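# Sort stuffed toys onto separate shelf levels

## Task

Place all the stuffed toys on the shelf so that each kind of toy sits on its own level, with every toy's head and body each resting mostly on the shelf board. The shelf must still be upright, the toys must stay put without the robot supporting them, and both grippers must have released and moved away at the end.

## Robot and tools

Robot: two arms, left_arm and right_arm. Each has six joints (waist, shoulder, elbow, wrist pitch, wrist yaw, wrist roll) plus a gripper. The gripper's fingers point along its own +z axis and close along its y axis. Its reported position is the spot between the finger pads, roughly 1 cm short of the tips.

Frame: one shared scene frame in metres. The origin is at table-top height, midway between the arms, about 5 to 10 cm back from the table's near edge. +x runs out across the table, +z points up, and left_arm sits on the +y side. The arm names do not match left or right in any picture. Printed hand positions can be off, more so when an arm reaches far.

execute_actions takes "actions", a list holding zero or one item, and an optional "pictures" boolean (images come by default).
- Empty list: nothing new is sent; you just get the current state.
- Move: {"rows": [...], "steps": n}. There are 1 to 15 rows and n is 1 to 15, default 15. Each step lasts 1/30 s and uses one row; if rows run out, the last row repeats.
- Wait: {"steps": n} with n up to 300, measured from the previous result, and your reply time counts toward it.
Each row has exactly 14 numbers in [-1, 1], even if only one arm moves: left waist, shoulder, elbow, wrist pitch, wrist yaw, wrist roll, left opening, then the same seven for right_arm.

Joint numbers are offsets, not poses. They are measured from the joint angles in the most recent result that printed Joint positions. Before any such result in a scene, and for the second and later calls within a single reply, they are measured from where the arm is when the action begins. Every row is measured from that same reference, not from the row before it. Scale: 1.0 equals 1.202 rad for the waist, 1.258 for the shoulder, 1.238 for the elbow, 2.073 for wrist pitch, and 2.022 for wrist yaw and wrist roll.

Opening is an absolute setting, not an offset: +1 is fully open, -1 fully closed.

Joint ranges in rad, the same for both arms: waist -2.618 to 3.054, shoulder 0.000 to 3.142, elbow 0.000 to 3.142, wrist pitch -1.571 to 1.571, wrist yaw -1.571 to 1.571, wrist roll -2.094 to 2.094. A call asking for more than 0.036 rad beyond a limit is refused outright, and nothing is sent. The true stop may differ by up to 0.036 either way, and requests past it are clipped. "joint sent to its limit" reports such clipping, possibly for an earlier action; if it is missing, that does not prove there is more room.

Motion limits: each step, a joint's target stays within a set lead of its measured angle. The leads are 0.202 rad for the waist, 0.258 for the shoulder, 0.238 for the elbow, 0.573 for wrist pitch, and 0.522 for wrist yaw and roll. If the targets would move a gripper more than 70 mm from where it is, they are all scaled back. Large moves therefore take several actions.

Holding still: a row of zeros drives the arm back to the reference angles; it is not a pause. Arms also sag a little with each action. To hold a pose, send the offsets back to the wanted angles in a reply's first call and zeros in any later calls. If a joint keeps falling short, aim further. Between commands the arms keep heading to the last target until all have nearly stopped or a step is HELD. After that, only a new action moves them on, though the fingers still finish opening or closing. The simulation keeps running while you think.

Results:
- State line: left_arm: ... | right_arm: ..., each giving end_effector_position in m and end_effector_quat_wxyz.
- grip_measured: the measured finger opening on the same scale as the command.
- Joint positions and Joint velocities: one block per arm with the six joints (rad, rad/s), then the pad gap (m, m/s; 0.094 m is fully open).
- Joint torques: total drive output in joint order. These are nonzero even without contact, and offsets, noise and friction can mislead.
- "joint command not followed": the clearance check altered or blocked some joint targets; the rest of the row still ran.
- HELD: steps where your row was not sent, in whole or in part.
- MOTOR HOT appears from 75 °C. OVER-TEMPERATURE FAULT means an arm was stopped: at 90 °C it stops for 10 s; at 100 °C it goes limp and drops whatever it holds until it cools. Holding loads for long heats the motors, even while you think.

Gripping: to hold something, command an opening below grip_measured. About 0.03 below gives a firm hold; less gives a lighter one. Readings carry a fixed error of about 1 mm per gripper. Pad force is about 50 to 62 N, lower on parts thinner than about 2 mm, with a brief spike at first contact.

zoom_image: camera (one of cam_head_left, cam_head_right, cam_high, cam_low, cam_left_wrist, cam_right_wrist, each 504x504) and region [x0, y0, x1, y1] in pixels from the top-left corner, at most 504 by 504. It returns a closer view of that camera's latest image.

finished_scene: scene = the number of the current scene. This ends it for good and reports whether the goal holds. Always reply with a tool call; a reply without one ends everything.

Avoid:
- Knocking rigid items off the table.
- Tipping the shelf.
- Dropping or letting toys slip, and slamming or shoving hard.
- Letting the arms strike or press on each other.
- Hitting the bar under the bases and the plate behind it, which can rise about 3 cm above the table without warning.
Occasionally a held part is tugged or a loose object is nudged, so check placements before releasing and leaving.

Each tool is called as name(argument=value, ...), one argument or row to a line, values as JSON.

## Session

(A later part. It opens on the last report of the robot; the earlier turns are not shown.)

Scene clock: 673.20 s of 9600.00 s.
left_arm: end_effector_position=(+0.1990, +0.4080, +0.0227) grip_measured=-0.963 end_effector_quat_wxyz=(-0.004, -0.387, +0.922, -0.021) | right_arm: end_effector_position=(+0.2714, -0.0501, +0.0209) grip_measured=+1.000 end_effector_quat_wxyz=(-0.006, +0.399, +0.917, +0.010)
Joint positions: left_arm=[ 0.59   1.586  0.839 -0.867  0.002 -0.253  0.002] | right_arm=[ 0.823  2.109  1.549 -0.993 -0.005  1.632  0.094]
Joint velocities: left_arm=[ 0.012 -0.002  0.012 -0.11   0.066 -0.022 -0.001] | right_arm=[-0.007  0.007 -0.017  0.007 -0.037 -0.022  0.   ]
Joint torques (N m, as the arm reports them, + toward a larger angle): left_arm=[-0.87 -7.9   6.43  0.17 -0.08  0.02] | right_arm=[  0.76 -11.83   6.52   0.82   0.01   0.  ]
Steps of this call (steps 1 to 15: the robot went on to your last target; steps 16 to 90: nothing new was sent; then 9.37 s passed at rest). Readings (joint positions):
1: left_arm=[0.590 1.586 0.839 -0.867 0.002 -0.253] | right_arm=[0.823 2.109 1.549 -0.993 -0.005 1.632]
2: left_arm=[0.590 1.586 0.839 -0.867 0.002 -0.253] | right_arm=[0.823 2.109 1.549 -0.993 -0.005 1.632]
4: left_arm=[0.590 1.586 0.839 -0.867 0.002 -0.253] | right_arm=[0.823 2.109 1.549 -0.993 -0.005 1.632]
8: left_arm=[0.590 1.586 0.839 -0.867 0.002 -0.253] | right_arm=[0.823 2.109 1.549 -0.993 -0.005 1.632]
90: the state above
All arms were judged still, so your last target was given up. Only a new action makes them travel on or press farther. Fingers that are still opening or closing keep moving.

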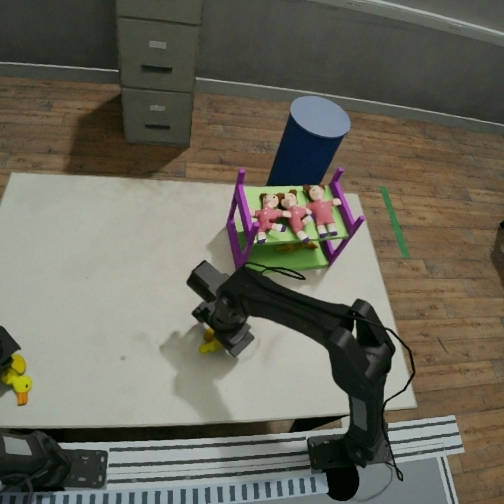

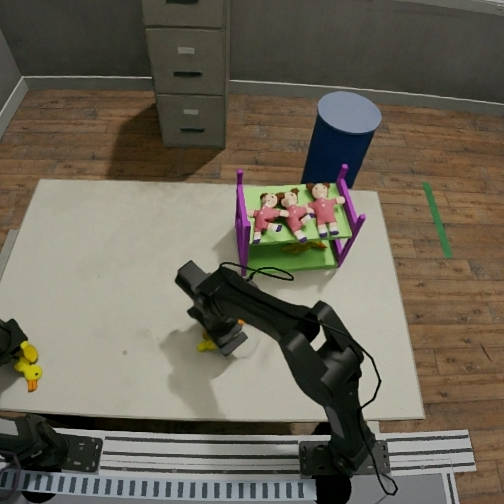

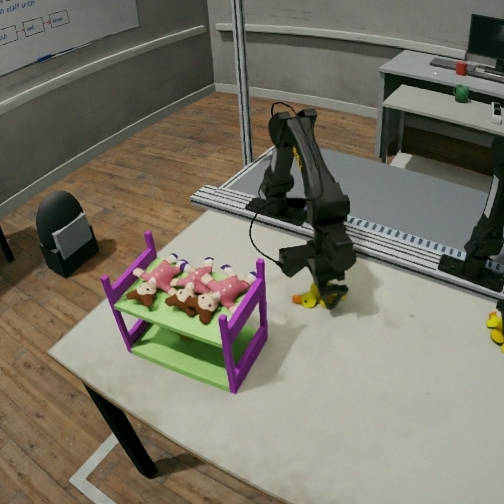

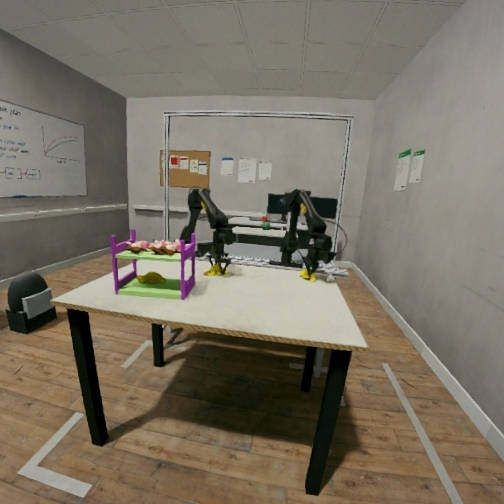

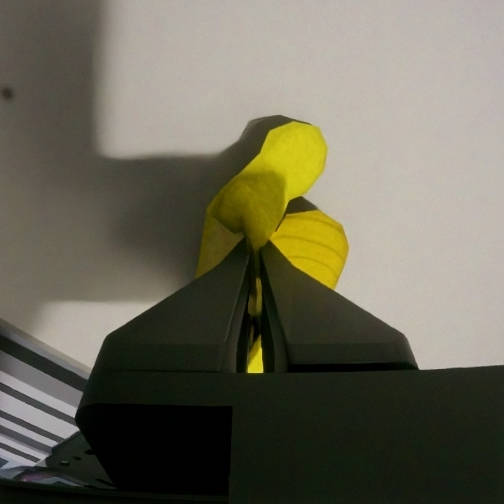

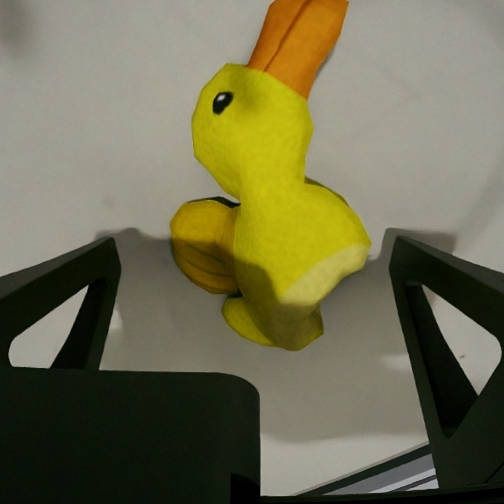

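execute_actions(
  actions=[
    {"rows": [[0, -0.148, 0.308, -0.2185, 0, 0, -1, 0, -0.024, 0.012, 0, 0, 0, -1]], "steps": 15},
  ],
  pictures=false,
)

execute_actions(
  actions=[
    {"steps": 20},
  ],
  pictures=false,
)

Scene clock: 677.07 s of 9600.00 s.
left_arm: end_effector_position=(+0.2088, +0.4198, +0.1575) grip_measured=-0.963 end_effector_quat_wxyz=(+0.070, -0.388, +0.919, -0.010) | right_arm: end_effector_position=(+0.2721, -0.0493, +0.0209) grip_measured=-0.949 end_effector_quat_wxyz=(-0.005, +0.399, +0.917, +0.012)
Joint positions: left_arm=[ 0.59   1.395  1.213 -1.283  0.002 -0.253  0.002] | right_arm=[ 0.823  2.109  1.549 -0.989 -0.005  1.632  0.002]
Joint velocities: left_arm=[ 0.002  0.007 -0.022 -0.242 -0.007 -0.051 -0.   ] | right_arm=[ 0.007  0.017 -0.027 -0.037  0.037 -0.037  0.   ]
Joint torques (N m, as the arm reports them, + toward a larger angle): left_arm=[-0.1  -4.6   5.97  0.52 -0.02  0.01] | right_arm=[  0.04 -11.97   6.54   0.68   0.01   0.  ]
Steps of this call (steps 1 to 90: nothing new was sent; then 0.37 s passed at rest; steps 91 to 105: all 15 steps of this action). Readings (joint positions):
91: left_arm=[0.590 1.579 0.855 -0.902 0.002 -0.253] | right_arm=[0.823 2.109 1.549 -0.993 -0.005 1.632]
92: left_arm=[0.590 1.564 0.886 -0.970 0.002 -0.253] | right_arm=[0.823 2.109 1.549 -0.993 -0.005 1.632]
94: left_arm=[0.590 1.509 0.972 -1.078 0.002 -0.253] | right_arm=[0.823 2.109 1.549 -0.993 -0.005 1.632]
98: left_arm=[0.590 1.422 1.176 -1.193 0.002 -0.253] | right_arm=[0.823 2.109 1.549 -0.991 -0.005 1.632]
105: the state above

Scene clock: 677.73 s of 9600.00 s.
left_arm: end_effector_position=(+0.2027, +0.4161, +0.1567) grip_measured=-0.963 end_effector_quat_wxyz=(+0.056, -0.388, +0.920, -0.012) | right_arm: end_effector_position=(+0.2721, -0.0493, +0.0209) grip_measured=-0.949 end_effector_quat_wxyz=(-0.005, +0.399, +0.917, +0.012)
Joint positions: left_arm=[ 0.59   1.395  1.213 -1.311  0.002 -0.253  0.002] | right_arm=[ 0.823  2.109  1.549 -0.989 -0.005  1.632  0.002]
Joint velocities: left_arm=[ 0.017  0.007 -0.002 -0.037 -0.037  0.037 -0.001] | right_arm=[-0.002 -0.002 -0.002  0.007  0.037  0.051 -0.   ]
Joint torques (N m, as the arm reports them, + toward a larger angle): left_arm=[ 0.05 -4.61  6.06  0.37 -0.02  0.  ] | right_arm=[  0.06 -11.95   6.51   0.68   0.    -0.01]
Steps of this call (steps 1 to 20: the robot went on to your last target). Readings (joint positions):
1: left_arm=[0.590 1.395 1.213 -1.290 0.002 -0.253] | right_arm=[0.823 2.109 1.549 -0.989 -0.005 1.632]
2: left_arm=[0.590 1.395 1.213 -1.295 0.002 -0.253] | right_arm=[0.823 2.109 1.549 -0.989 -0.005 1.632]
4: left_arm=[0.590 1.395 1.213 -1.302 0.002 -0.253] | right_arm=[0.823 2.109 1.549 -0.989 -0.005 1.632]
8: left_arm=[0.590 1.395 1.213 -1.308 0.002 -0.253] | right_arm=[0.823 2.109 1.549 -0.989 -0.005 1.632]
20: the state above

execute_actions(
  actions=[
    {"rows": [[-0.15, 0.004, 0.006, -0.004, 0, 0.01, -1, 0, -0.12, 0.012, 0.03, 0, -0.01, -1], [-0.3, 0.004, 0.006, -0.004, 0, 0.02, -1, 0, -0.24, 0.012, 0.1, 0, -0.02, -1], [-0.45, 0.004, 0.006, -0.004, 0, 0.03, -1, 0, -0.36, 0.012, 0.2, 0, -0.03, -1], [-0.6, 0.004, 0.006, -0.004, 0, 0.04, -1, 0, -0.484, 0.012, 0.3, 0, -0.0307, -1], [-0.74, 0.004, 0.006, -0.004, 0, 0.051, -1, 0, -0.484, 0.012, 0.3806, 0, -0.0307, -1]], "steps": 15},
  ],
  pictures=false,
)

execute_actions(
  actions=[
    {"steps": 20},
  ],
  pictures=false,
)

Scene clock: 689.33 s of 9600.00 s.
left_arm: end_effector_position=(+0.2227, +0.2037, +0.1612) grip_measured=-0.963 end_effector_quat_wxyz=(+0.059, +0.095, +0.994, -0.023) | right_arm: end_effector_position=(+0.3464, +0.0252, +0.2211) grip_measured=-0.950 end_effector_quat_wxyz=(+0.136, +0.355, +0.842, +0.382)
Joint positions: left_arm=[-0.304  1.395  1.213 -1.312  0.013 -0.162  0.002] | right_arm=[ 0.823  1.753  1.537 -0.516 -0.005  1.606  0.002]
Joint velocities: left_arm=[-0.339 -0.012 -0.002 -0.022  0.037  0.066 -0.001] | right_arm=[-0.007 -0.725 -0.007  0.799  0.007 -0.066 -0.   ]
Joint torques (N m, as the arm reports them, + toward a larger angle): left_arm=[ 2.12 -4.53  5.95  0.37 -0.32  0.07] | right_arm=[  0.06 -10.99   7.51   2.28   0.    -0.13]
Steps of this call (steps 1 to 15: the robot went on to your last target; steps 16 to 90: nothing new was sent; then 8.10 s passed at rest; steps 91 to 105: all 15 steps of this action). Readings (joint positions):
91: left_arm=[0.571 1.395 1.213 -1.312 -0.008 -0.253] | right_arm=[0.823 2.098 1.548 -0.981 -0.005 1.630]
92: left_arm=[0.522 1.395 1.213 -1.312 -0.016 -0.250] | right_arm=[0.823 2.080 1.541 -0.969 -0.005 1.627]
94: left_arm=[0.386 1.395 1.213 -1.312 -0.015 -0.231] | right_arm=[0.823 2.028 1.537 -0.915 -0.005 1.621]
98: left_arm=[0.099 1.395 1.213 -1.312 -0.008 -0.188] | right_arm=[0.823 1.923 1.537 -0.742 -0.005 1.613]
105: the state above

Scene clock: 690.00 s of 9600.00 s.
left_arm: end_effector_position=(+0.2218, +0.2034, +0.1611) grip_measured=-0.963 end_effector_quat_wxyz=(+0.058, +0.098, +0.993, -0.021) | right_arm: end_effector_position=(+0.3389, +0.0138, +0.4105) grip_measured=-0.950 end_effector_quat_wxyz=(+0.226, +0.292, +0.711, +0.598)
Joint positions: left_arm=[-0.308  1.395  1.213 -1.315  0.012 -0.158  0.002] | right_arm=[ 0.823  1.51   1.552 -0.222 -0.005  1.585  0.002]
Joint velocities: left_arm=[ 0.012 -0.012 -0.017  0.037 -0.007  0.022 -0.   ] | right_arm=[ 0.002  0.002 -0.007  0.037 -0.007  0.022  0.   ]
Joint torques (N m, as the arm reports them, + toward a larger angle): left_arm=[ 0.59 -4.51  6.08  0.4  -0.12  0.08] | right_arm=[ 0.05 -6.74  7.53  2.73  0.01 -0.18]
Steps of this call (steps 1 to 20: the robot went on to your last target). Readings (joint positions):
1: left_arm=[-0.309 1.395 1.213 -1.312 0.014 -0.161] | right_arm=[0.823 1.727 1.537 -0.493 -0.005 1.605]
2: left_arm=[-0.308 1.395 1.213 -1.313 0.013 -0.160] | right_arm=[0.823 1.701 1.537 -0.471 -0.005 1.604]
4: left_arm=[-0.308 1.395 1.213 -1.314 0.012 -0.160] | right_arm=[0.823 1.651 1.537 -0.424 -0.005 1.602]
8: left_arm=[-0.308 1.395 1.213 -1.314 0.012 -0.159] | right_arm=[0.823 1.560 1.537 -0.326 -0.005 1.595]
20: the state above

execute_actions(
  actions=[
    {"rows": [[0, 0.004, 0.006, -0.002, 0, 0, -1, 0, -0.048, -0.914, 0.4785, 0, -0.0074, -1]], "steps": 15},
  ],
  pictures=false,
)

execute_actions(
  actions=[
    {"steps": 25},
  ],
  pictures=false,
)

Scene clock: 700.70 s of 9600.00 s.
left_arm: end_effector_position=(+0.2218, +0.2034, +0.1611) grip_measured=-0.963 end_effector_quat_wxyz=(+0.058, +0.098, +0.993, -0.021) | right_arm: end_effector_position=(+0.2716, -0.0517, +0.1120) grip_measured=-0.950 end_effector_quat_wxyz=(+0.198, +0.313, +0.766, +0.525)
Joint positions: left_arm=[-0.308  1.395  1.213 -1.315  0.012 -0.158  0.002] | right_arm=[ 0.823  1.459  0.421  0.662 -0.005  1.582  0.002]
Joint velocities: left_arm=[-0.007  0.002 -0.007 -0.022 -0.022  0.022  0.   ] | right_arm=[-0.012  0.134 -1.028 -0.227  0.022 -0.037  0.001]
Joint torques (N m, as the arm reports them, + toward a larger angle): left_arm=[-0.03 -4.43  6.07  0.42 -0.01 -0.02] | right_arm=[ 0.04 -5.75 10.48  4.07  0.   -0.14]
Steps of this call (steps 1 to 15: the robot went on to your last target; steps 16 to 90: nothing new was sent; then 7.20 s passed at rest; steps 91 to 105: all 15 steps of this action). Readings (joint positions):
91: left_arm=[-0.308 1.395 1.213 -1.315 0.012 -0.158] | right_arm=[0.823 1.501 1.508 -0.140 -0.005 1.584]
92: left_arm=[-0.308 1.395 1.213 -1.315 0.012 -0.158] | right_arm=[0.823 1.480 1.430 -0.012 -0.005 1.583]
94: left_arm=[-0.308 1.395 1.213 -1.315 0.012 -0.158] | right_arm=[0.823 1.456 1.271 0.216 -0.005 1.582]
98: left_arm=[-0.308 1.395 1.213 -1.315 0.012 -0.158] | right_arm=[0.823 1.454 0.946 0.553 -0.005 1.582]
105: the state above

Scene clock: 701.53 s of 9600.00 s.
left_arm: end_effector_position=(+0.2218, +0.2034, +0.1611) grip_measured=-0.963 end_effector_quat_wxyz=(+0.058, +0.098, +0.993, -0.021) | right_arm: end_effector_position=(+0.2720, -0.0513, +0.1189) grip_measured=-0.950 end_effector_quat_wxyz=(+0.206, +0.308, +0.753, +0.544)
Joint positions: left_arm=[-0.308  1.395  1.213 -1.315  0.012 -0.158  0.002] | right_arm=[ 0.823  1.466  0.398  0.743 -0.005  1.582  0.002]
Joint velocities: left_arm=[ 0.012 -0.002 -0.017  0.037  0.022 -0.022 -0.   ] | right_arm=[-0.017  0.002 -0.007  0.007 -0.007 -0.037 -0.001]
Joint torques (N m, as the arm reports them, + toward a larger angle): left_arm=[-0.01 -4.48  6.03  0.42 -0.01  0.  ] | right_arm=[ 0.06 -5.55  7.08  2.76  0.01 -0.14]
Steps of this call (steps 1 to 25: the robot went on to your last target). Readings (joint positions):
1: left_arm=[-0.308 1.395 1.213 -1.315 0.012 -0.158] | right_arm=[0.823 1.464 0.396 0.655 -0.005 1.582]
2: left_arm=[-0.308 1.395 1.213 -1.315 0.012 -0.158] | right_arm=[0.823 1.466 0.386 0.653 -0.005 1.582]
4: left_arm=[-0.308 1.395 1.213 -1.315 0.012 -0.158] | right_arm=[0.823 1.466 0.388 0.673 -0.005 1.582]
8: left_arm=[-0.308 1.395 1.213 -1.315 0.012 -0.158] | right_arm=[0.823 1.466 0.397 0.721 -0.005 1.582]
25: the state above

execute_actions(
  actions=[
    {"rows": [[-0.1, 0.004, 0.006, -0.002, 0, 0, -1, -0.1, -0.0127, 0.0178, 0.013, 0, -0.006, -1], [-0.2, 0.004, 0.006, -0.002, 0, 0, -1, -0.2, -0.0127, 0.0178, 0.013, 0, -0.006, -1], [-0.3, 0.004, 0.006, -0.002, 0, 0, -1, -0.3, -0.0127, 0.0178, 0.013, 0, -0.006, -1], [-0.4, 0.004, 0.006, -0.002, 0, 0, -1, -0.406, -0.0127, 0.0178, 0.013, 0, -0.006, -1], [-0.451, 0.004, 0.006, -0.002, 0, 0, -1, -0.406, -0.0127, 0.0178, 0.013, 0, -0.006, -1]], "steps": 15},
  ],
  pictures=false,
)

execute_actions(
  actions=[
    {"steps": 8},
  ],
  pictures=false,
)

execute_actions(
  actions=[
    {"rows": [[0, 0.15, 0.2, 0.007, 0, 0.004, -1, 0, 0.05, 0.03, 0.008, 0, 0, -1], [0, 0.3, 0.4, 0.007, 0, 0.004, -1, 0, 0.1, 0.06, 0.008, 0, 0, -1], [0, 0.45, 0.55, 0.007, 0, 0.004, -1, 0, 0.138, 0.0824, 0.008, 0, 0, -1], [0, 0.616, 0.6115, 0.007, 0, 0.004, -1, 0, 0.138, 0.0824, 0.008, 0, 0, -1]], "steps": 15},
  ],
  pictures=false,
)

execute_actions(
  actions=[
    {"steps": 25},
  ],
  pictures=true,
)

Scene clock: 741.97 s of 9600.00 s.
left_arm: end_effector_position=(+0.1413, +0.0951, +0.1595) grip_measured=-0.963 end_effector_quat_wxyz=(+0.050, +0.366, +0.929, -0.029) | right_arm: end_effector_position=(+0.3783, -0.2176, +0.1175) grip_measured=-0.950 end_effector_quat_wxyz=(+0.337, +0.485, +0.654, +0.474)
Joint positions: left_arm=[-0.86   1.395  1.213 -1.315  0.023 -0.159  0.002] | right_arm=[0.327 1.466 0.398 0.747 0.005 1.582 0.002]
Joint velocities: left_arm=[-0.012  0.002 -0.017  0.007 -0.022  0.022 -0.001] | right_arm=[ 0.012  0.002 -0.017 -0.007  0.037  0.007 -0.001]
Joint torques (N m, as the arm reports them, + toward a larger angle): left_arm=[ 0.56 -4.46  6.04  0.4  -0.19  0.  ] | right_arm=[ 0.68 -5.51  7.07  2.71 -0.09 -0.14]
Steps of this call (steps 1 to 15: the robot went on to your last target; steps 16 to 90: nothing new was sent; then 36.93 s passed at rest; steps 91 to 105: all 15 steps of this action). Readings (joint positions):
91: left_arm=[-0.320 1.395 1.213 -1.315 0.006 -0.159] | right_arm=[0.809 1.466 0.398 0.743 -0.015 1.582]
92: left_arm=[-0.360 1.395 1.213 -1.315 -0.003 -0.159] | right_arm=[0.767 1.466 0.398 0.743 -0.029 1.582]
94: left_arm=[-0.493 1.395 1.213 -1.315 -0.004 -0.159] | right_arm=[0.631 1.466 0.398 0.744 -0.030 1.582]
98: left_arm=[-0.777 1.395 1.213 -1.315 0.007 -0.159] | right_arm=[0.366 1.466 0.398 0.747 -0.007 1.582]
105: the state above

Scene clock: 742.23 s of 9600.00 s.
left_arm: end_effector_position=(+0.1413, +0.0951, +0.1595) grip_measured=-0.963 end_effector_quat_wxyz=(+0.050, +0.366, +0.929, -0.029) | right_arm: end_effector_position=(+0.3783, -0.2176, +0.1175) grip_measured=-0.950 end_effector_quat_wxyz=(+0.337, +0.485, +0.654, +0.474)
Joint positions: left_arm=[-0.86   1.395  1.213 -1.315  0.023 -0.159  0.002] | right_arm=[0.327 1.466 0.398 0.747 0.005 1.582 0.002]
Joint velocities: left_arm=[ 0.017  0.007 -0.002 -0.022  0.007  0.007 -0.   ] | right_arm=[ 0.002 -0.002  0.002 -0.066  0.022 -0.051  0.   ]
Joint torques (N m, as the arm reports them, + toward a larger angle): left_arm=[ 0.81 -4.52  6.13  0.41 -0.13  0.02] | right_arm=[ 0.7  -5.52  7.05  2.7  -0.08 -0.14]
Steps of this call (steps 1 to 8: the robot went on to your last target). Readings (joint positions):
1: left_arm=[-0.860 1.395 1.213 -1.315 0.023 -0.159] | right_arm=[0.327 1.466 0.398 0.747 0.005 1.582]
2: left_arm=[-0.860 1.395 1.213 -1.315 0.023 -0.159] | right_arm=[0.327 1.466 0.398 0.747 0.005 1.582]
4: left_arm=[-0.860 1.395 1.213 -1.315 0.023 -0.159] | right_arm=[0.327 1.466 0.398 0.747 0.005 1.582]
8: the state above

Scene clock: 742.73 s of 9600.00 s.
left_arm: end_effector_position=(+0.2582, -0.0512, +0.0860) grip_measured=-0.963 end_effector_quat_wxyz=(+0.011, +0.366, +0.931, -0.005) | right_arm: end_effector_position=(+0.3962, -0.2114, +0.0815) grip_measured=-0.950 end_effector_quat_wxyz=(+0.314, +0.501, +0.675, +0.443)
Joint positions: left_arm=[-0.86   2.225  1.924 -1.287  0.023 -0.158  0.002] | right_arm=[0.327 1.639 0.478 0.747 0.005 1.584 0.002]
Joint velocities: left_arm=[-0.012  0.056  0.007 -0.139 -0.007  0.022 -0.   ] | right_arm=[-0.017 -0.017  0.017  0.007 -0.11   0.022  0.   ]
Joint torques (N m, as the arm reports them, + toward a larger angle): left_arm=[ -0.09 -18.02   8.98   0.26   0.     0.06] | right_arm=[ 0.04 -5.42  6.72  2.59  0.01 -0.03]
Steps of this call (steps 1 to 15: all 15 steps of this action). Readings (joint positions):
1: left_arm=[-0.860 1.418 1.242 -1.338 0.023 -0.159] | right_arm=[0.327 1.472 0.400 0.748 0.005 1.582]
2: left_arm=[-0.860 1.475 1.311 -1.372 0.023 -0.159] | right_arm=[0.327 1.492 0.410 0.751 0.005 1.582]
4: left_arm=[-0.860 1.619 1.464 -1.363 0.023 -0.159] | right_arm=[0.327 1.572 0.455 0.754 0.005 1.582]
8: left_arm=[-0.860 1.941 1.764 -1.338 0.023 -0.159] | right_arm=[0.327 1.639 0.478 0.747 0.005 1.584]
15: the state above

Scene clock: 743.57 s of 9600.00 s.
left_arm: end_effector_position=(+0.2575, -0.0509, +0.0989) grip_measured=-0.963 end_effector_quat_wxyz=(+0.022, +0.366, +0.930, -0.012) | right_arm: end_effector_position=(+0.3962, -0.2114, +0.0815) grip_measured=-0.950 end_effector_quat_wxyz=(+0.314, +0.501, +0.675, +0.443)
Joint positions: left_arm=[-0.86   2.193  1.924 -1.293  0.023 -0.158  0.002] | right_arm=[0.327 1.639 0.478 0.747 0.005 1.584 0.002]
Joint velocities: left_arm=[ 0.007 -0.002 -0.007 -0.037 -0.066  0.022 -0.001] | right_arm=[-0.007  0.002 -0.007  0.007 -0.022  0.037  0.   ]
Joint torques (N m, as the arm reports them, + toward a larger angle): left_arm=[  0.   -14.56   9.08   0.25   0.     0.08] | right_arm=[ 0.04 -5.41  6.69  2.59  0.01 -0.03]
Steps of this call (steps 1 to 25: the robot went on to your last target). Readings (joint positions):
1: left_arm=[-0.860 2.225 1.924 -1.289 0.023 -0.158] | right_arm=[0.327 1.639 0.478 0.747 0.005 1.584]
2: left_arm=[-0.860 2.220 1.924 -1.290 0.023 -0.158] | right_arm=[0.327 1.639 0.478 0.747 0.005 1.584]
4: left_arm=[-0.860 2.208 1.924 -1.291 0.023 -0.158] | right_arm=[0.327 1.639 0.478 0.747 0.005 1.584]
8: left_arm=[-0.860 2.193 1.924 -1.291 0.023 -0.158] | right_arm=[0.327 1.639 0.478 0.747 0.005 1.584]
25: the state above

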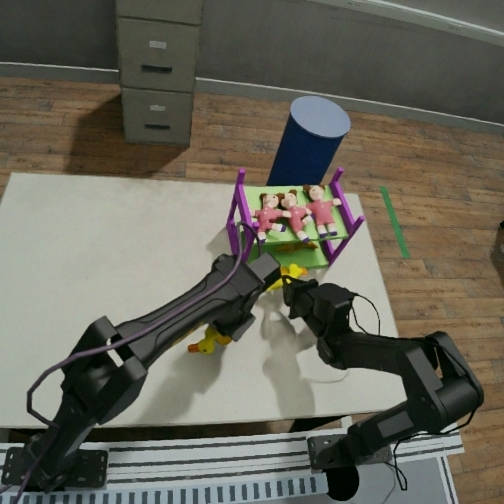

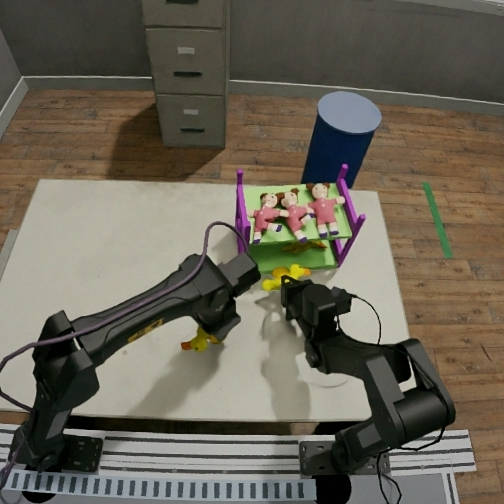

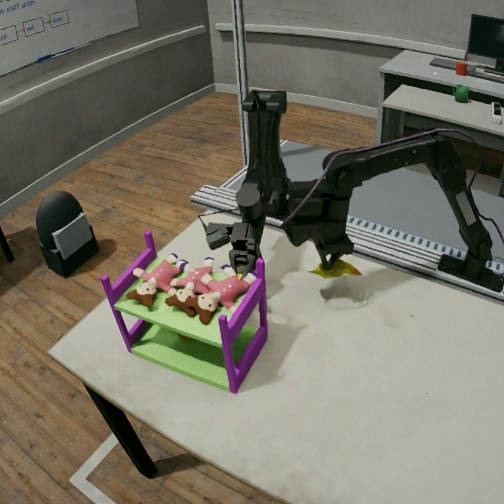

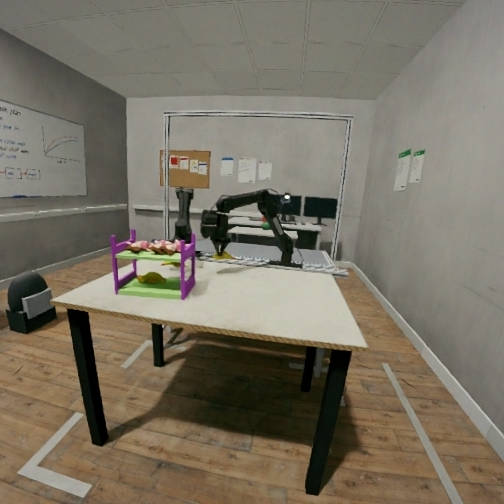

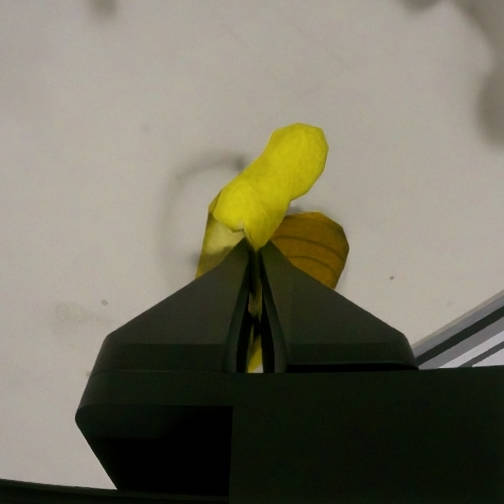

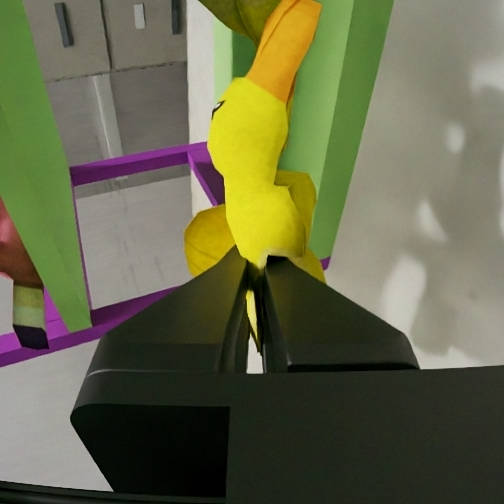

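execute_actions(
  actions=[
    {"rows": [[0, 0.0056, -0.02, 0.015, 0, 0, -1, 0, 0.032, 0.04, 0.01, 0, 0, -1], [0, 0.0056, -0.04, 0.03, 0, 0, -1, 0, 0.064, 0.072, 0.0166, 0, 0, -1], [0, 0.0056, -0.068, 0.045, 0, 0, -1, 0, 0.096, 0.104, 0.023, 0, 0, -1], [0, 0.0056, -0.068, 0.045, 0, 0, -1, 0, 0.128, 0.136, 0.029, 0, 0, -1], [0, 0.0056, -0.068, 0.045, 0, 0, -1, 0, 0.16, 0.168, 0.035, 0, 0, -1], [0, 0.0056, -0.068, 0.045, 0, 0, -1, 0, 0.192, 0.2, 0.042, 0, 0, -1], [0, 0.0056, -0.068, 0.045, 0, 0, -1, 0, 0.224, 0.232, 0.048, 0, 0, -1], [0, 0.0056, -0.068, 0.045, 0, 0, -1, 0, 0.256, 0.264, 0.054, 0, 0, -1], [0, 0.0056, -0.068, 0.045, 0, 0, -1, 0, 0.288, 0.296, 0.06, 0, 0, -1], [0, 0.0056, -0.068, 0.045, 0, 0, -1, 0, 0.319, 0.325, 0.0666, 0, 0, -1]], "steps": 15},
  ],
  pictures=false,
)

execute_actions(
  actions=[
    {"steps": 15},
  ],
  pictures=true,
)

Scene clock: 758.50 s of 9600.00 s.
left_arm: end_effector_position=(+0.2544, -0.0458, +0.0706) grip_measured=-0.963 end_effector_quat_wxyz=(+0.006, +0.366, +0.931, -0.002) | right_arm: end_effector_position=(+0.4953, -0.1788, +0.0675) grip_measured=-0.950 end_effector_quat_wxyz=(+0.332, +0.489, +0.657, +0.469)
Joint positions: left_arm=[-0.86   2.213  1.844 -1.231  0.023 -0.158  0.002] | right_arm=[0.327 2.04  0.859 0.843 0.005 1.585 0.002]
Joint velocities: left_arm=[ 0.002 -0.012 -0.002  0.007  0.051  0.007 -0.001] | right_arm=[-0.022  0.027  0.002  0.037 -0.051 -0.022 -0.   ]
Joint torques (N m, as the arm reports them, + toward a larger angle): left_arm=[ -0.01 -13.88   4.76   0.5    0.     0.  ] | right_arm=[ 0.05 -8.77  6.52  2.92  0.01 -0.03]
Steps of this call (steps 1 to 15: the robot went on to your last target; steps 16 to 90: nothing new was sent; then 11.43 s passed at rest; steps 91 to 105: all 15 steps of this action). Readings (joint positions):
91: left_arm=[-0.860 2.193 1.922 -1.292 0.023 -0.158] | right_arm=[0.327 1.643 0.481 0.747 0.005 1.584]
92: left_arm=[-0.860 2.193 1.916 -1.286 0.023 -0.158] | right_arm=[0.327 1.656 0.493 0.747 0.005 1.584]
94: left_arm=[-0.860 2.193 1.887 -1.261 0.023 -0.158] | right_arm=[0.327 1.717 0.551 0.752 0.005 1.585]
98: left_arm=[-0.860 2.208 1.847 -1.245 0.023 -0.158] | right_arm=[0.327 1.882 0.716 0.790 0.005 1.585]
105: the state above

Scene clock: 759.00 s of 9600.00 s.
left_arm: end_effector_position=(+0.2550, -0.0465, +0.0706) grip_measured=-0.963 end_effector_quat_wxyz=(+0.007, +0.366, +0.931, -0.003) | right_arm: end_effector_position=(+0.4966, -0.1784, +0.0711) grip_measured=-0.950 end_effector_quat_wxyz=(+0.336, +0.486, +0.653, +0.474)
Joint positions: left_arm=[-0.86   2.213  1.844 -1.227  0.023 -0.158  0.002] | right_arm=[0.327 2.04  0.859 0.859 0.005 1.585 0.002]
Joint velocities: left_arm=[ 0.022 -0.012  0.012  0.066 -0.007  0.051  0.   ] | right_arm=[-0.002 -0.002 -0.002  0.037  0.125  0.037  0.001]
Joint torques (N m, as the arm reports them, + toward a larger angle): left_arm=[ -0.02 -13.71   4.89   0.5   -0.02   0.  ] | right_arm=[ 0.06 -8.66  6.51  2.74  0.01 -0.03]
Steps of this call (steps 1 to 15: the robot went on to your last target). Readings (joint positions):
1: left_arm=[-0.860 2.213 1.844 -1.230 0.023 -0.158] | right_arm=[0.327 2.040 0.859 0.844 0.005 1.585]
2: left_arm=[-0.860 2.213 1.844 -1.229 0.023 -0.158] | right_arm=[0.327 2.040 0.859 0.847 0.005 1.585]
4: left_arm=[-0.860 2.213 1.844 -1.228 0.023 -0.158] | right_arm=[0.327 2.040 0.859 0.853 0.005 1.585]
8: left_arm=[-0.860 2.213 1.844 -1.227 0.023 -0.158] | right_arm=[0.327 2.040 0.859 0.857 0.005 1.585]
15: the state above

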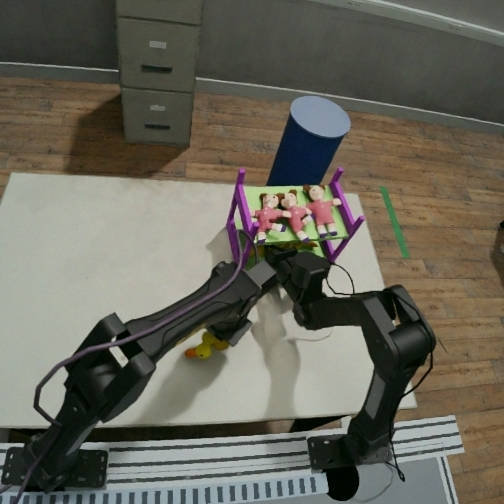

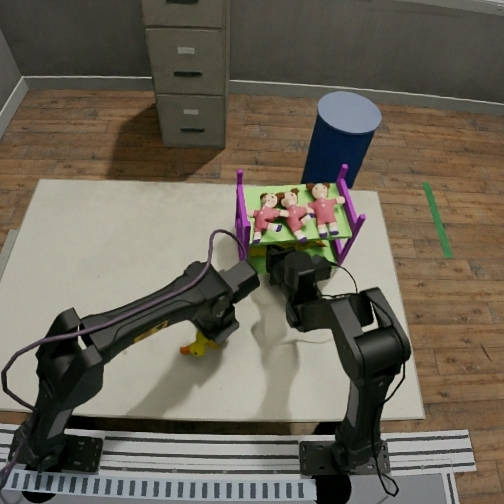

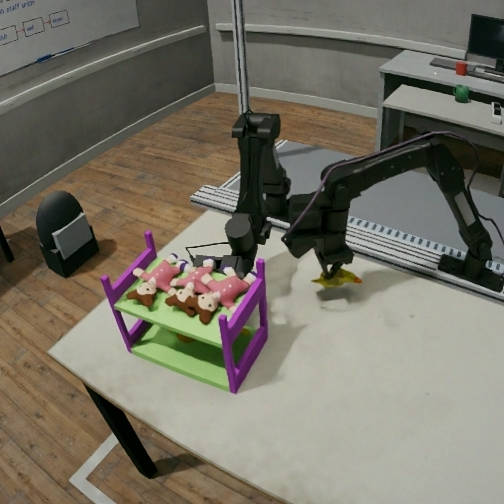

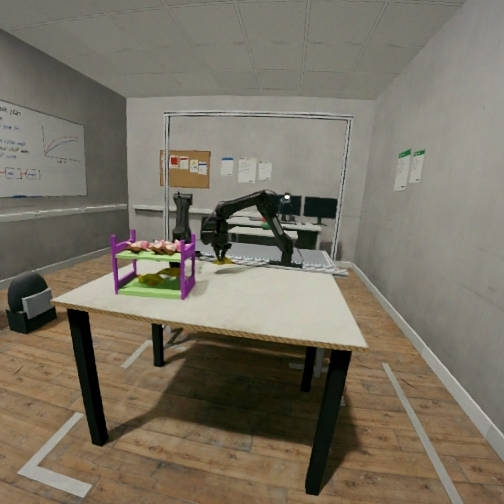

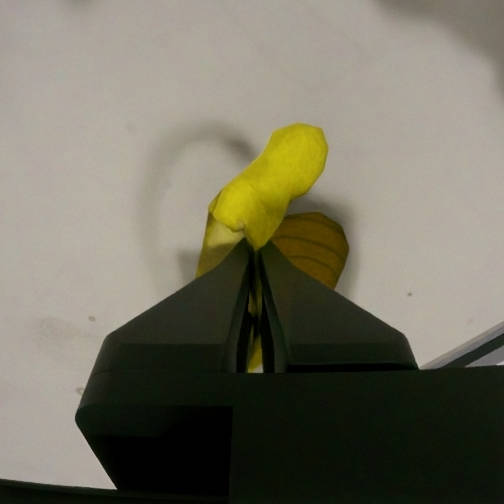

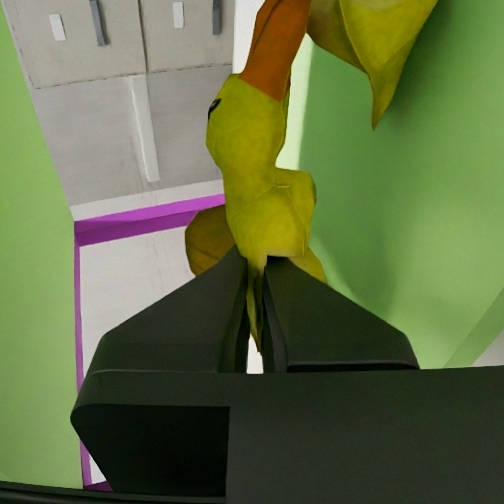

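execute_actions(
  actions=[
    {"rows": [[0, -0.01, -0.068, 0.042, 0, 0, -1, 0, 0, 0.017, 0.0125, 0, 0, -0.2]], "steps": 15},
  ],
  pictures=false,
)

execute_actions(
  actions=[
    {"rows": [[0, -0.01, 0, 0.005, 0, 0, 1, 0, -0.033, -0.02, 0, 0, 0, -0.2], [0, -0.01, 0, 0.005, 0, 0, 1, 0, -0.066, -0.05, -0.005, 0, 0, -0.2], [0, -0.01, 0, 0.005, 0, 0, 1, 0, -0.1, -0.08, -0.01, 0, 0, -0.2], [0, -0.01, 0, 0.005, 0, 0, 1, 0, -0.133, -0.11, -0.016, 0, 0, -0.2], [0, -0.01, 0, 0.005, 0, 0, 1, 0, -0.167, -0.14, -0.022, 0, 0, -0.2], [0, -0.01, 0, 0.005, 0, 0, 1, 0, -0.2, -0.17, -0.028, 0, 0, -0.2], [0, -0.01, 0, 0.005, 0, 0, 1, 0, -0.233, -0.2, -0.033, 0, 0, -0.2], [0, -0.01, 0, 0.005, 0, 0, 1, 0, -0.267, -0.23, -0.038, 0, 0, -0.2], [0, -0.01, 0, 0.005, 0, 0, 1, 0, -0.3, -0.26, -0.043, 0, 0, -0.2], [0, -0.01, 0, 0.005, 0, 0, 1, 0, -0.334, -0.29, -0.048, 0, 0, -0.2]], "steps": 15},
  ],
  pictures=false,
)

execute_actions(
  actions=[
    {"steps": 10},
  ],
  pictures=true,
)

Scene clock: 770.63 s of 9600.00 s.
left_arm: end_effector_position=(+0.2504, -0.0399, +0.0507) grip_measured=-0.963 end_effector_quat_wxyz=(-0.002, +0.365, +0.931, +0.002) | right_arm: end_effector_position=(+0.4974, -0.1782, +0.0735) grip_measured=-0.202 end_effector_quat_wxyz=(+0.338, +0.485, +0.650, +0.478)
Joint positions: left_arm=[-0.86   2.212  1.763 -1.169  0.023 -0.158  0.002] | right_arm=[0.327 2.04  0.859 0.869 0.005 1.587 0.037]
Joint velocities: left_arm=[ 0.017 -0.002  0.002  0.066  0.007 -0.037  0.   ] | right_arm=[-0.017  0.002 -0.002  0.007 -0.081 -0.081 -0.001]
Joint torques (N m, as the arm reports them, + toward a larger angle): left_arm=[ -0.07 -13.66   4.97   0.48   0.    -0.01] | right_arm=[ 0.06 -8.68  6.54  2.6   0.01 -0.03]
Steps of this call (steps 1 to 15: the robot went on to your last target; steps 16 to 90: nothing new was sent; then 8.13 s passed at rest; steps 91 to 105: all 15 steps of this action). Readings (joint positions):
91: left_arm=[-0.860 2.211 1.833 -1.216 0.023 -0.158] | right_arm=[0.327 2.040 0.859 0.859 0.005 1.586]
92: left_arm=[-0.860 2.207 1.815 -1.200 0.023 -0.158] | right_arm=[0.327 2.040 0.859 0.860 0.005 1.586]
94: left_arm=[-0.860 2.208 1.784 -1.187 0.023 -0.158] | right_arm=[0.327 2.040 0.859 0.862 0.005 1.587]
98: left_arm=[-0.860 2.212 1.763 -1.182 0.023 -0.158] | right_arm=[0.327 2.040 0.859 0.867 0.005 1.587]
105: the state above

Scene clock: 771.13 s of 9600.00 s.
left_arm: end_effector_position=(+0.2504, -0.0399, +0.0507) grip_measured=+1.000 end_effector_quat_wxyz=(-0.002, +0.365, +0.931, +0.002) | right_arm: end_effector_position=(+0.4101, -0.2071, +0.1069) grip_measured=-0.202 end_effector_quat_wxyz=(+0.334, +0.488, +0.653, +0.473)
Joint positions: left_arm=[-0.86   2.212  1.763 -1.169  0.023 -0.158  0.094] | right_arm=[0.327 1.638 0.51  0.801 0.005 1.588 0.037]
Joint velocities: left_arm=[-0.007 -0.007 -0.012 -0.037  0.022 -0.066  0.001] | right_arm=[-0.007 -0.017 -0.017 -0.183  0.007  0.081  0.   ]
Joint torques (N m, as the arm reports them, + toward a larger angle): left_arm=[ -0.13 -13.7    5.43   0.32   0.03   0.02] | right_arm=[ 0.03 -6.93  4.42  2.39  0.01 -0.03]
Steps of this call (steps 1 to 15: all 15 steps of this action). Readings (joint positions):
1: left_arm=[-0.860 2.212 1.763 -1.169 0.023 -0.158] | right_arm=[0.327 2.040 0.858 0.869 0.005 1.587]
2: left_arm=[-0.860 2.212 1.763 -1.169 0.023 -0.158] | right_arm=[0.327 2.033 0.849 0.869 0.005 1.587]
4: left_arm=[-0.860 2.212 1.763 -1.169 0.023 -0.158] | right_arm=[0.327 1.984 0.794 0.861 0.005 1.588]
8: left_arm=[-0.860 2.212 1.763 -1.169 0.023 -0.158] | right_arm=[0.327 1.812 0.645 0.830 0.005 1.588]
15: the state above

Scene clock: 771.47 s of 9600.00 s.
left_arm: end_effector_position=(+0.2504, -0.0399, +0.0507) grip_measured=+1.000 end_effector_quat_wxyz=(-0.002, +0.365, +0.931, +0.002) | right_arm: end_effector_position=(+0.4082, -0.2077, +0.1022) grip_measured=-0.202 end_effector_quat_wxyz=(+0.329, +0.491, +0.658, +0.467)
Joint positions: left_arm=[-0.86   2.212  1.763 -1.169  0.023 -0.158  0.094] | right_arm=[0.327 1.638 0.509 0.783 0.005 1.589 0.037]
Joint velocities: left_arm=[-0.017 -0.002 -0.007  0.022 -0.007 -0.037  0.   ] | right_arm=[ 0.002 -0.007 -0.012 -0.066 -0.037 -0.007  0.001]
Joint torques (N m, as the arm reports them, + toward a larger angle): left_arm=[  0.03 -13.7    5.16   0.34  -0.01   0.  ] | right_arm=[ 0.05 -6.92  4.41  2.29  0.01 -0.03]
Steps of this call (steps 1 to 10: the robot went on to your last target). Readings (joint positions):
1: left_arm=[-0.860 2.212 1.763 -1.169 0.023 -0.158] | right_arm=[0.327 1.638 0.510 0.796 0.005 1.589]
2: left_arm=[-0.860 2.212 1.763 -1.169 0.023 -0.158] | right_arm=[0.327 1.638 0.509 0.793 0.005 1.589]
4: left_arm=[-0.860 2.212 1.763 -1.169 0.023 -0.158] | right_arm=[0.327 1.638 0.509 0.788 0.005 1.589]
8: left_arm=[-0.860 2.212 1.763 -1.169 0.023 -0.158] | right_arm=[0.327 1.638 0.509 0.784 0.005 1.589]
10: the state above

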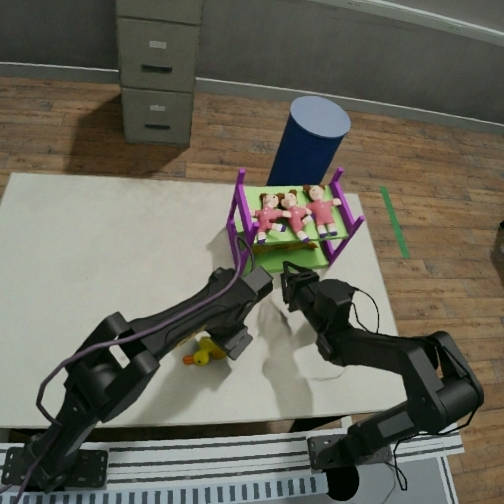

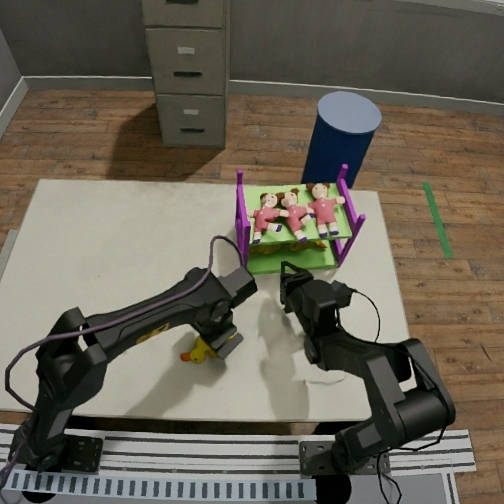

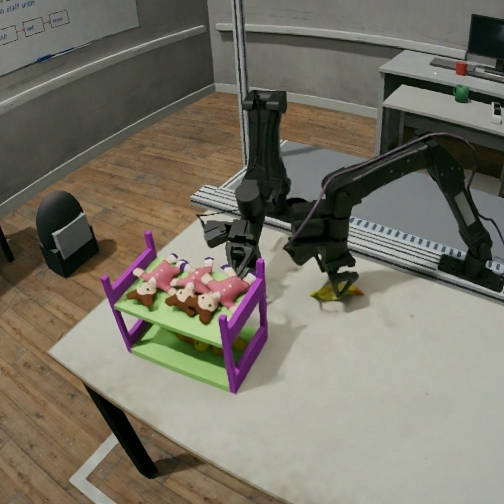

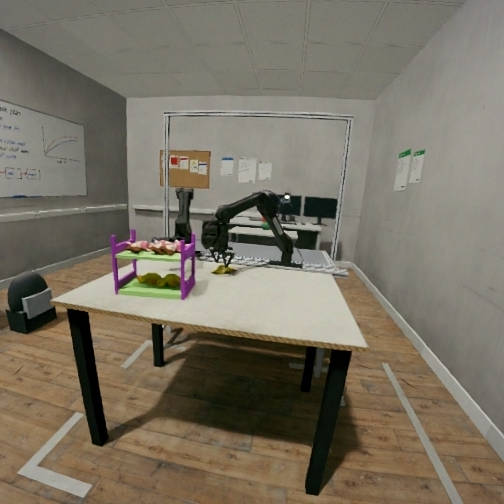

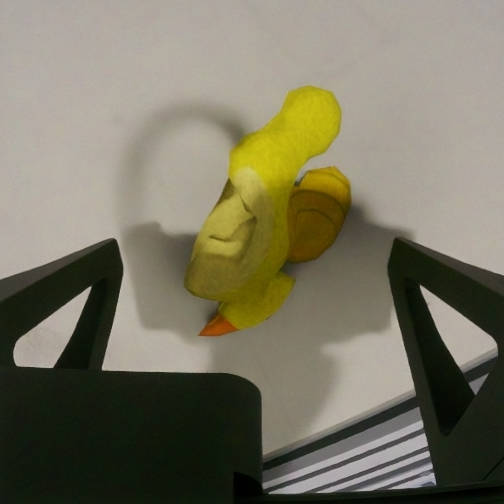

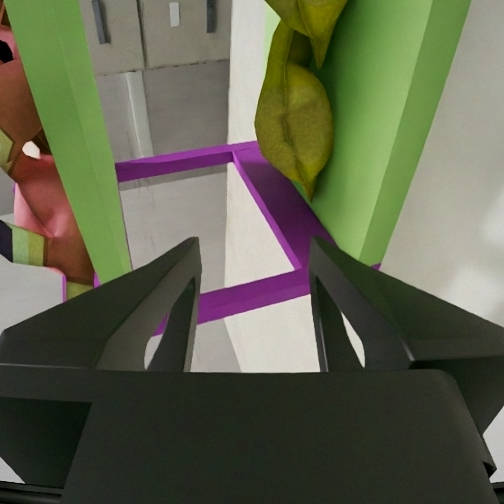

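execute_actions(
  actions=[
    {"rows": [[0, -0.15, 0, 0, 0, 0, 1, 0, -0.1, 0, 0, 0, 0.05, 1], [0, -0.3, 0, 0, 0, 0, 1, 0, -0.189, 0, 0, 0, 0.1, 1], [0, -0.4, 0, 0, 0, 0, 1, 0, -0.189, 0, 0, 0, 0.15, 1], [0, -0.4, 0, 0, 0, 0, 1, 0, -0.189, 0, 0, 0, 0.193, 1], [0, -0.4, 0, 0, 0, 0, 1, 0, -0.189, 0, 0, 0, 0.193, 1], [0.15, -0.4, 0, 0, 0, 0, 1, 0, -0.189, 0, 0, 0, 0.193, 1], [0.3, -0.4, -0.1, 0, 0, 0, 1, 0, -0.189, 0, 0, 0, 0.193, 1], [0.45, -0.5, -0.2, 0, 0, 0, 1, 0, -0.189, 0, 0, 0, 0.193, 1], [0.6, -0.6, -0.3, 0, 0, 0, 1, 0, -0.189, 0, 0, 0, 0.193, 1], [0.8, -0.65, -0.4, 0, 0, 0, 1, 0, -0.189, 0, 0, 0, 0.193, 1]], "steps": 15},
  ],
  pictures=false,
)

execute_actions(
  actions=[
    {"steps": 20},
  ],
  pictures=false,
)

execute_actions(
  actions=[
    {"rows": [[0, 0, 0, 0, 0, 0, 1, 0.1, -0.01, 0.01, 0, 0, 0, 1], [0, 0, 0, 0, 0, 0, 1, 0.2, -0.01, 0.01, 0, 0, 0, 1], [0, 0, 0, 0, 0, 0, 1, 0.3, -0.01, 0.01, 0, 0, 0, 1], [0, 0, 0, 0, 0, 0, 1, 0.427, -0.01, 0.01, 0, 0, 0, 1], [0, 0, 0, 0, 0, 0, 1, 0.427, -0.01, 0.01, 0, 0, 0, 1], [0, 0, 0, 0, 0, 0, 1, 0.427, -0.01, 0.01, 0, 0, 0, 1], [0, 0, 0, 0, 0, 0, 1, 0.427, -0.01, 0.01, 0, 0, 0, 1], [0, 0, 0, 0, 0, 0, 1, 0.427, -0.01, 0.3, -0.2, 0, 0, 1], [0, 0, 0, 0, 0, 0, 1, 0.427, -0.01, 0.6, -0.4, 0, 0, 1], [0, 0, 0, 0, 0, 0, 1, 0.427, -0.01, 0.9, -0.6, 0, 0, 1]], "steps": 15},
  ],
  pictures=false,
)

execute_actions(
  actions=[
    {"steps": 30},
  ],
  pictures=false,
)

Scene clock: 796.37 s of 9600.00 s.
left_arm: end_effector_position=(+0.2714, +0.1316, +0.1920) grip_measured=+1.000 end_effector_quat_wxyz=(+0.158, +0.171, +0.970, -0.067) | right_arm: end_effector_position=(+0.4022, -0.2106, +0.1978) grip_measured=+1.000 end_effector_quat_wxyz=(+0.277, +0.551, +0.505, +0.604)
Joint positions: left_arm=[-0.454  1.486  1.36  -1.148  0.031 -0.158  0.094] | right_arm=[0.327 1.406 0.505 0.794 0.005 1.96  0.094]
Joint velocities: left_arm=[ 1.897 -1.526 -1.253 -0.125 -0.051 -0.051  0.   ] | right_arm=[-0.002 -0.002 -0.012  0.007 -0.037  0.11   0.   ]
Joint torques (N m, as the arm reports them, + toward a larger angle): left_arm=[ 1.12 -5.49  5.07  0.77 -0.13 -0.03] | right_arm=[ 0.03 -4.8   6.23  2.34  0.   -0.02]
Steps of this call (steps 1 to 30: the robot went on to your last target; steps 31 to 90: nothing new was sent; then 21.40 s passed at rest; steps 91 to 105: all 15 steps of this action). Readings (joint positions):
91: left_arm=[-0.860 2.200 1.760 -1.166 0.023 -0.158] | right_arm=[0.327 1.628 0.509 0.776 0.005 1.603]
92: left_arm=[-0.860 2.178 1.749 -1.168 0.023 -0.158] | right_arm=[0.327 1.596 0.505 0.760 0.005 1.633]
94: left_arm=[-0.860 2.110 1.743 -1.173 0.023 -0.158] | right_arm=[0.327 1.498 0.497 0.747 0.005 1.734]
98: left_arm=[-0.813 1.918 1.710 -1.154 0.034 -0.158] | right_arm=[0.327 1.406 0.505 0.799 0.005 1.879]
105: the state above

Scene clock: 797.03 s of 9600.00 s.
left_arm: end_effector_position=(+0.2860, +0.3075, +0.1885) grip_measured=+1.000 end_effector_quat_wxyz=(+0.163, -0.110, +0.980, -0.024) | right_arm: end_effector_position=(+0.4022, -0.2106, +0.1978) grip_measured=+1.000 end_effector_quat_wxyz=(+0.271, +0.556, +0.500, +0.607)
Joint positions: left_arm=[ 0.112  1.396  1.281 -1.17   0.013 -0.158  0.094] | right_arm=[0.327 1.406 0.505 0.794 0.005 1.98  0.094]
Joint velocities: left_arm=[ 0.017 -0.002 -0.002 -0.037 -0.081 -0.037  0.   ] | right_arm=[ 0.012 -0.007  0.007 -0.051 -0.007  0.066  0.   ]
Joint torques (N m, as the arm reports them, + toward a larger angle): left_arm=[-0.82 -5.37  4.92  0.81  0.07 -0.01] | right_arm=[ 0.04 -4.79  6.25  2.34  0.   -0.01]
Steps of this call (steps 1 to 20: the robot went on to your last target). Readings (joint positions):
1: left_arm=[-0.382 1.442 1.326 -1.156 0.030 -0.158] | right_arm=[0.327 1.406 0.505 0.794 0.005 1.964]
2: left_arm=[-0.307 1.413 1.306 -1.166 0.028 -0.158] | right_arm=[0.327 1.406 0.505 0.794 0.005 1.967]
4: left_arm=[-0.159 1.396 1.293 -1.172 0.026 -0.158] | right_arm=[0.327 1.406 0.505 0.794 0.005 1.972]
8: left_arm=[0.089 1.396 1.283 -1.170 0.014 -0.158] | right_arm=[0.327 1.406 0.505 0.794 0.005 1.977]
20: the state above

Scene clock: 797.53 s of 9600.00 s.
left_arm: end_effector_position=(+0.2860, +0.3075, +0.1885) grip_measured=+1.000 end_effector_quat_wxyz=(+0.163, -0.110, +0.980, -0.024) | right_arm: end_effector_position=(+0.3075, -0.0007, +0.2608) grip_measured=+1.000 end_effector_quat_wxyz=(+0.081, +0.453, +0.697, +0.549)
Joint positions: left_arm=[ 0.112  1.396  1.281 -1.17   0.013 -0.158  0.094] | right_arm=[ 0.846  1.414  1.066 -0.043 -0.006  1.983  0.094]
Joint velocities: left_arm=[-0.007  0.002 -0.007 -0.007 -0.081 -0.081  0.   ] | right_arm=[ 0.002  0.002  2.254 -2.908 -0.11   0.007  0.   ]
Joint torques (N m, as the arm reports them, + toward a larger angle): left_arm=[-0.01 -5.27  5.76  0.82  0.   -0.02] | right_arm=[-0.4  -6.86  8.47  2.75  0.09 -0.04]
Steps of this call (steps 1 to 15: all 15 steps of this action). Readings (joint positions):
1: left_arm=[0.112 1.396 1.281 -1.170 0.013 -0.158] | right_arm=[0.340 1.406 0.505 0.794 0.013 1.980]
2: left_arm=[0.112 1.396 1.281 -1.170 0.013 -0.158] | right_arm=[0.380 1.406 0.505 0.794 0.026 1.980]
4: left_arm=[0.112 1.396 1.281 -1.170 0.013 -0.158] | right_arm=[0.512 1.406 0.505 0.794 0.026 1.980]
8: left_arm=[0.112 1.396 1.281 -1.170 0.013 -0.158] | right_arm=[0.784 1.406 0.535 0.733 0.010 1.981]
15: the state above

Scene clock: 798.53 s of 9600.00 s.
left_arm: end_effector_position=(+0.2860, +0.3075, +0.1885) grip_measured=+1.000 end_effector_quat_wxyz=(+0.163, -0.110, +0.980, -0.024) | right_arm: end_effector_position=(+0.2966, -0.0165, +0.4462) grip_measured=+1.000 end_effector_quat_wxyz=(+0.094, +0.423, +0.650, +0.624)
Joint positions: left_arm=[ 0.112  1.396  1.281 -1.17   0.013 -0.158  0.094] | right_arm=[ 0.846  1.387  1.621 -0.437 -0.006  1.983  0.094]
Joint velocities: left_arm=[-0.017 -0.002 -0.002  0.037 -0.066 -0.095  0.   ] | right_arm=[ 0.012  0.022 -0.002 -0.081  0.022 -0.007  0.   ]
Joint torques (N m, as the arm reports them, + toward a larger angle): left_arm=[-0.06 -5.27  5.87  0.79 -0.02  0.  ] | right_arm=[-0.45 -3.97  5.94  2.33  0.1  -0.05]
Steps of this call (steps 1 to 30: the robot went on to your last target). Readings (joint positions):
1: left_arm=[0.112 1.396 1.281 -1.170 0.013 -0.158] | right_arm=[0.846 1.414 1.143 -0.128 -0.006 1.983]
2: left_arm=[0.112 1.396 1.281 -1.170 0.013 -0.158] | right_arm=[0.846 1.414 1.219 -0.196 -0.006 1.983]
4: left_arm=[0.112 1.396 1.281 -1.170 0.013 -0.158] | right_arm=[0.846 1.414 1.369 -0.289 -0.006 1.983]
8: left_arm=[0.112 1.396 1.281 -1.170 0.013 -0.158] | right_arm=[0.846 1.404 1.593 -0.337 -0.006 1.983]
30: the state above


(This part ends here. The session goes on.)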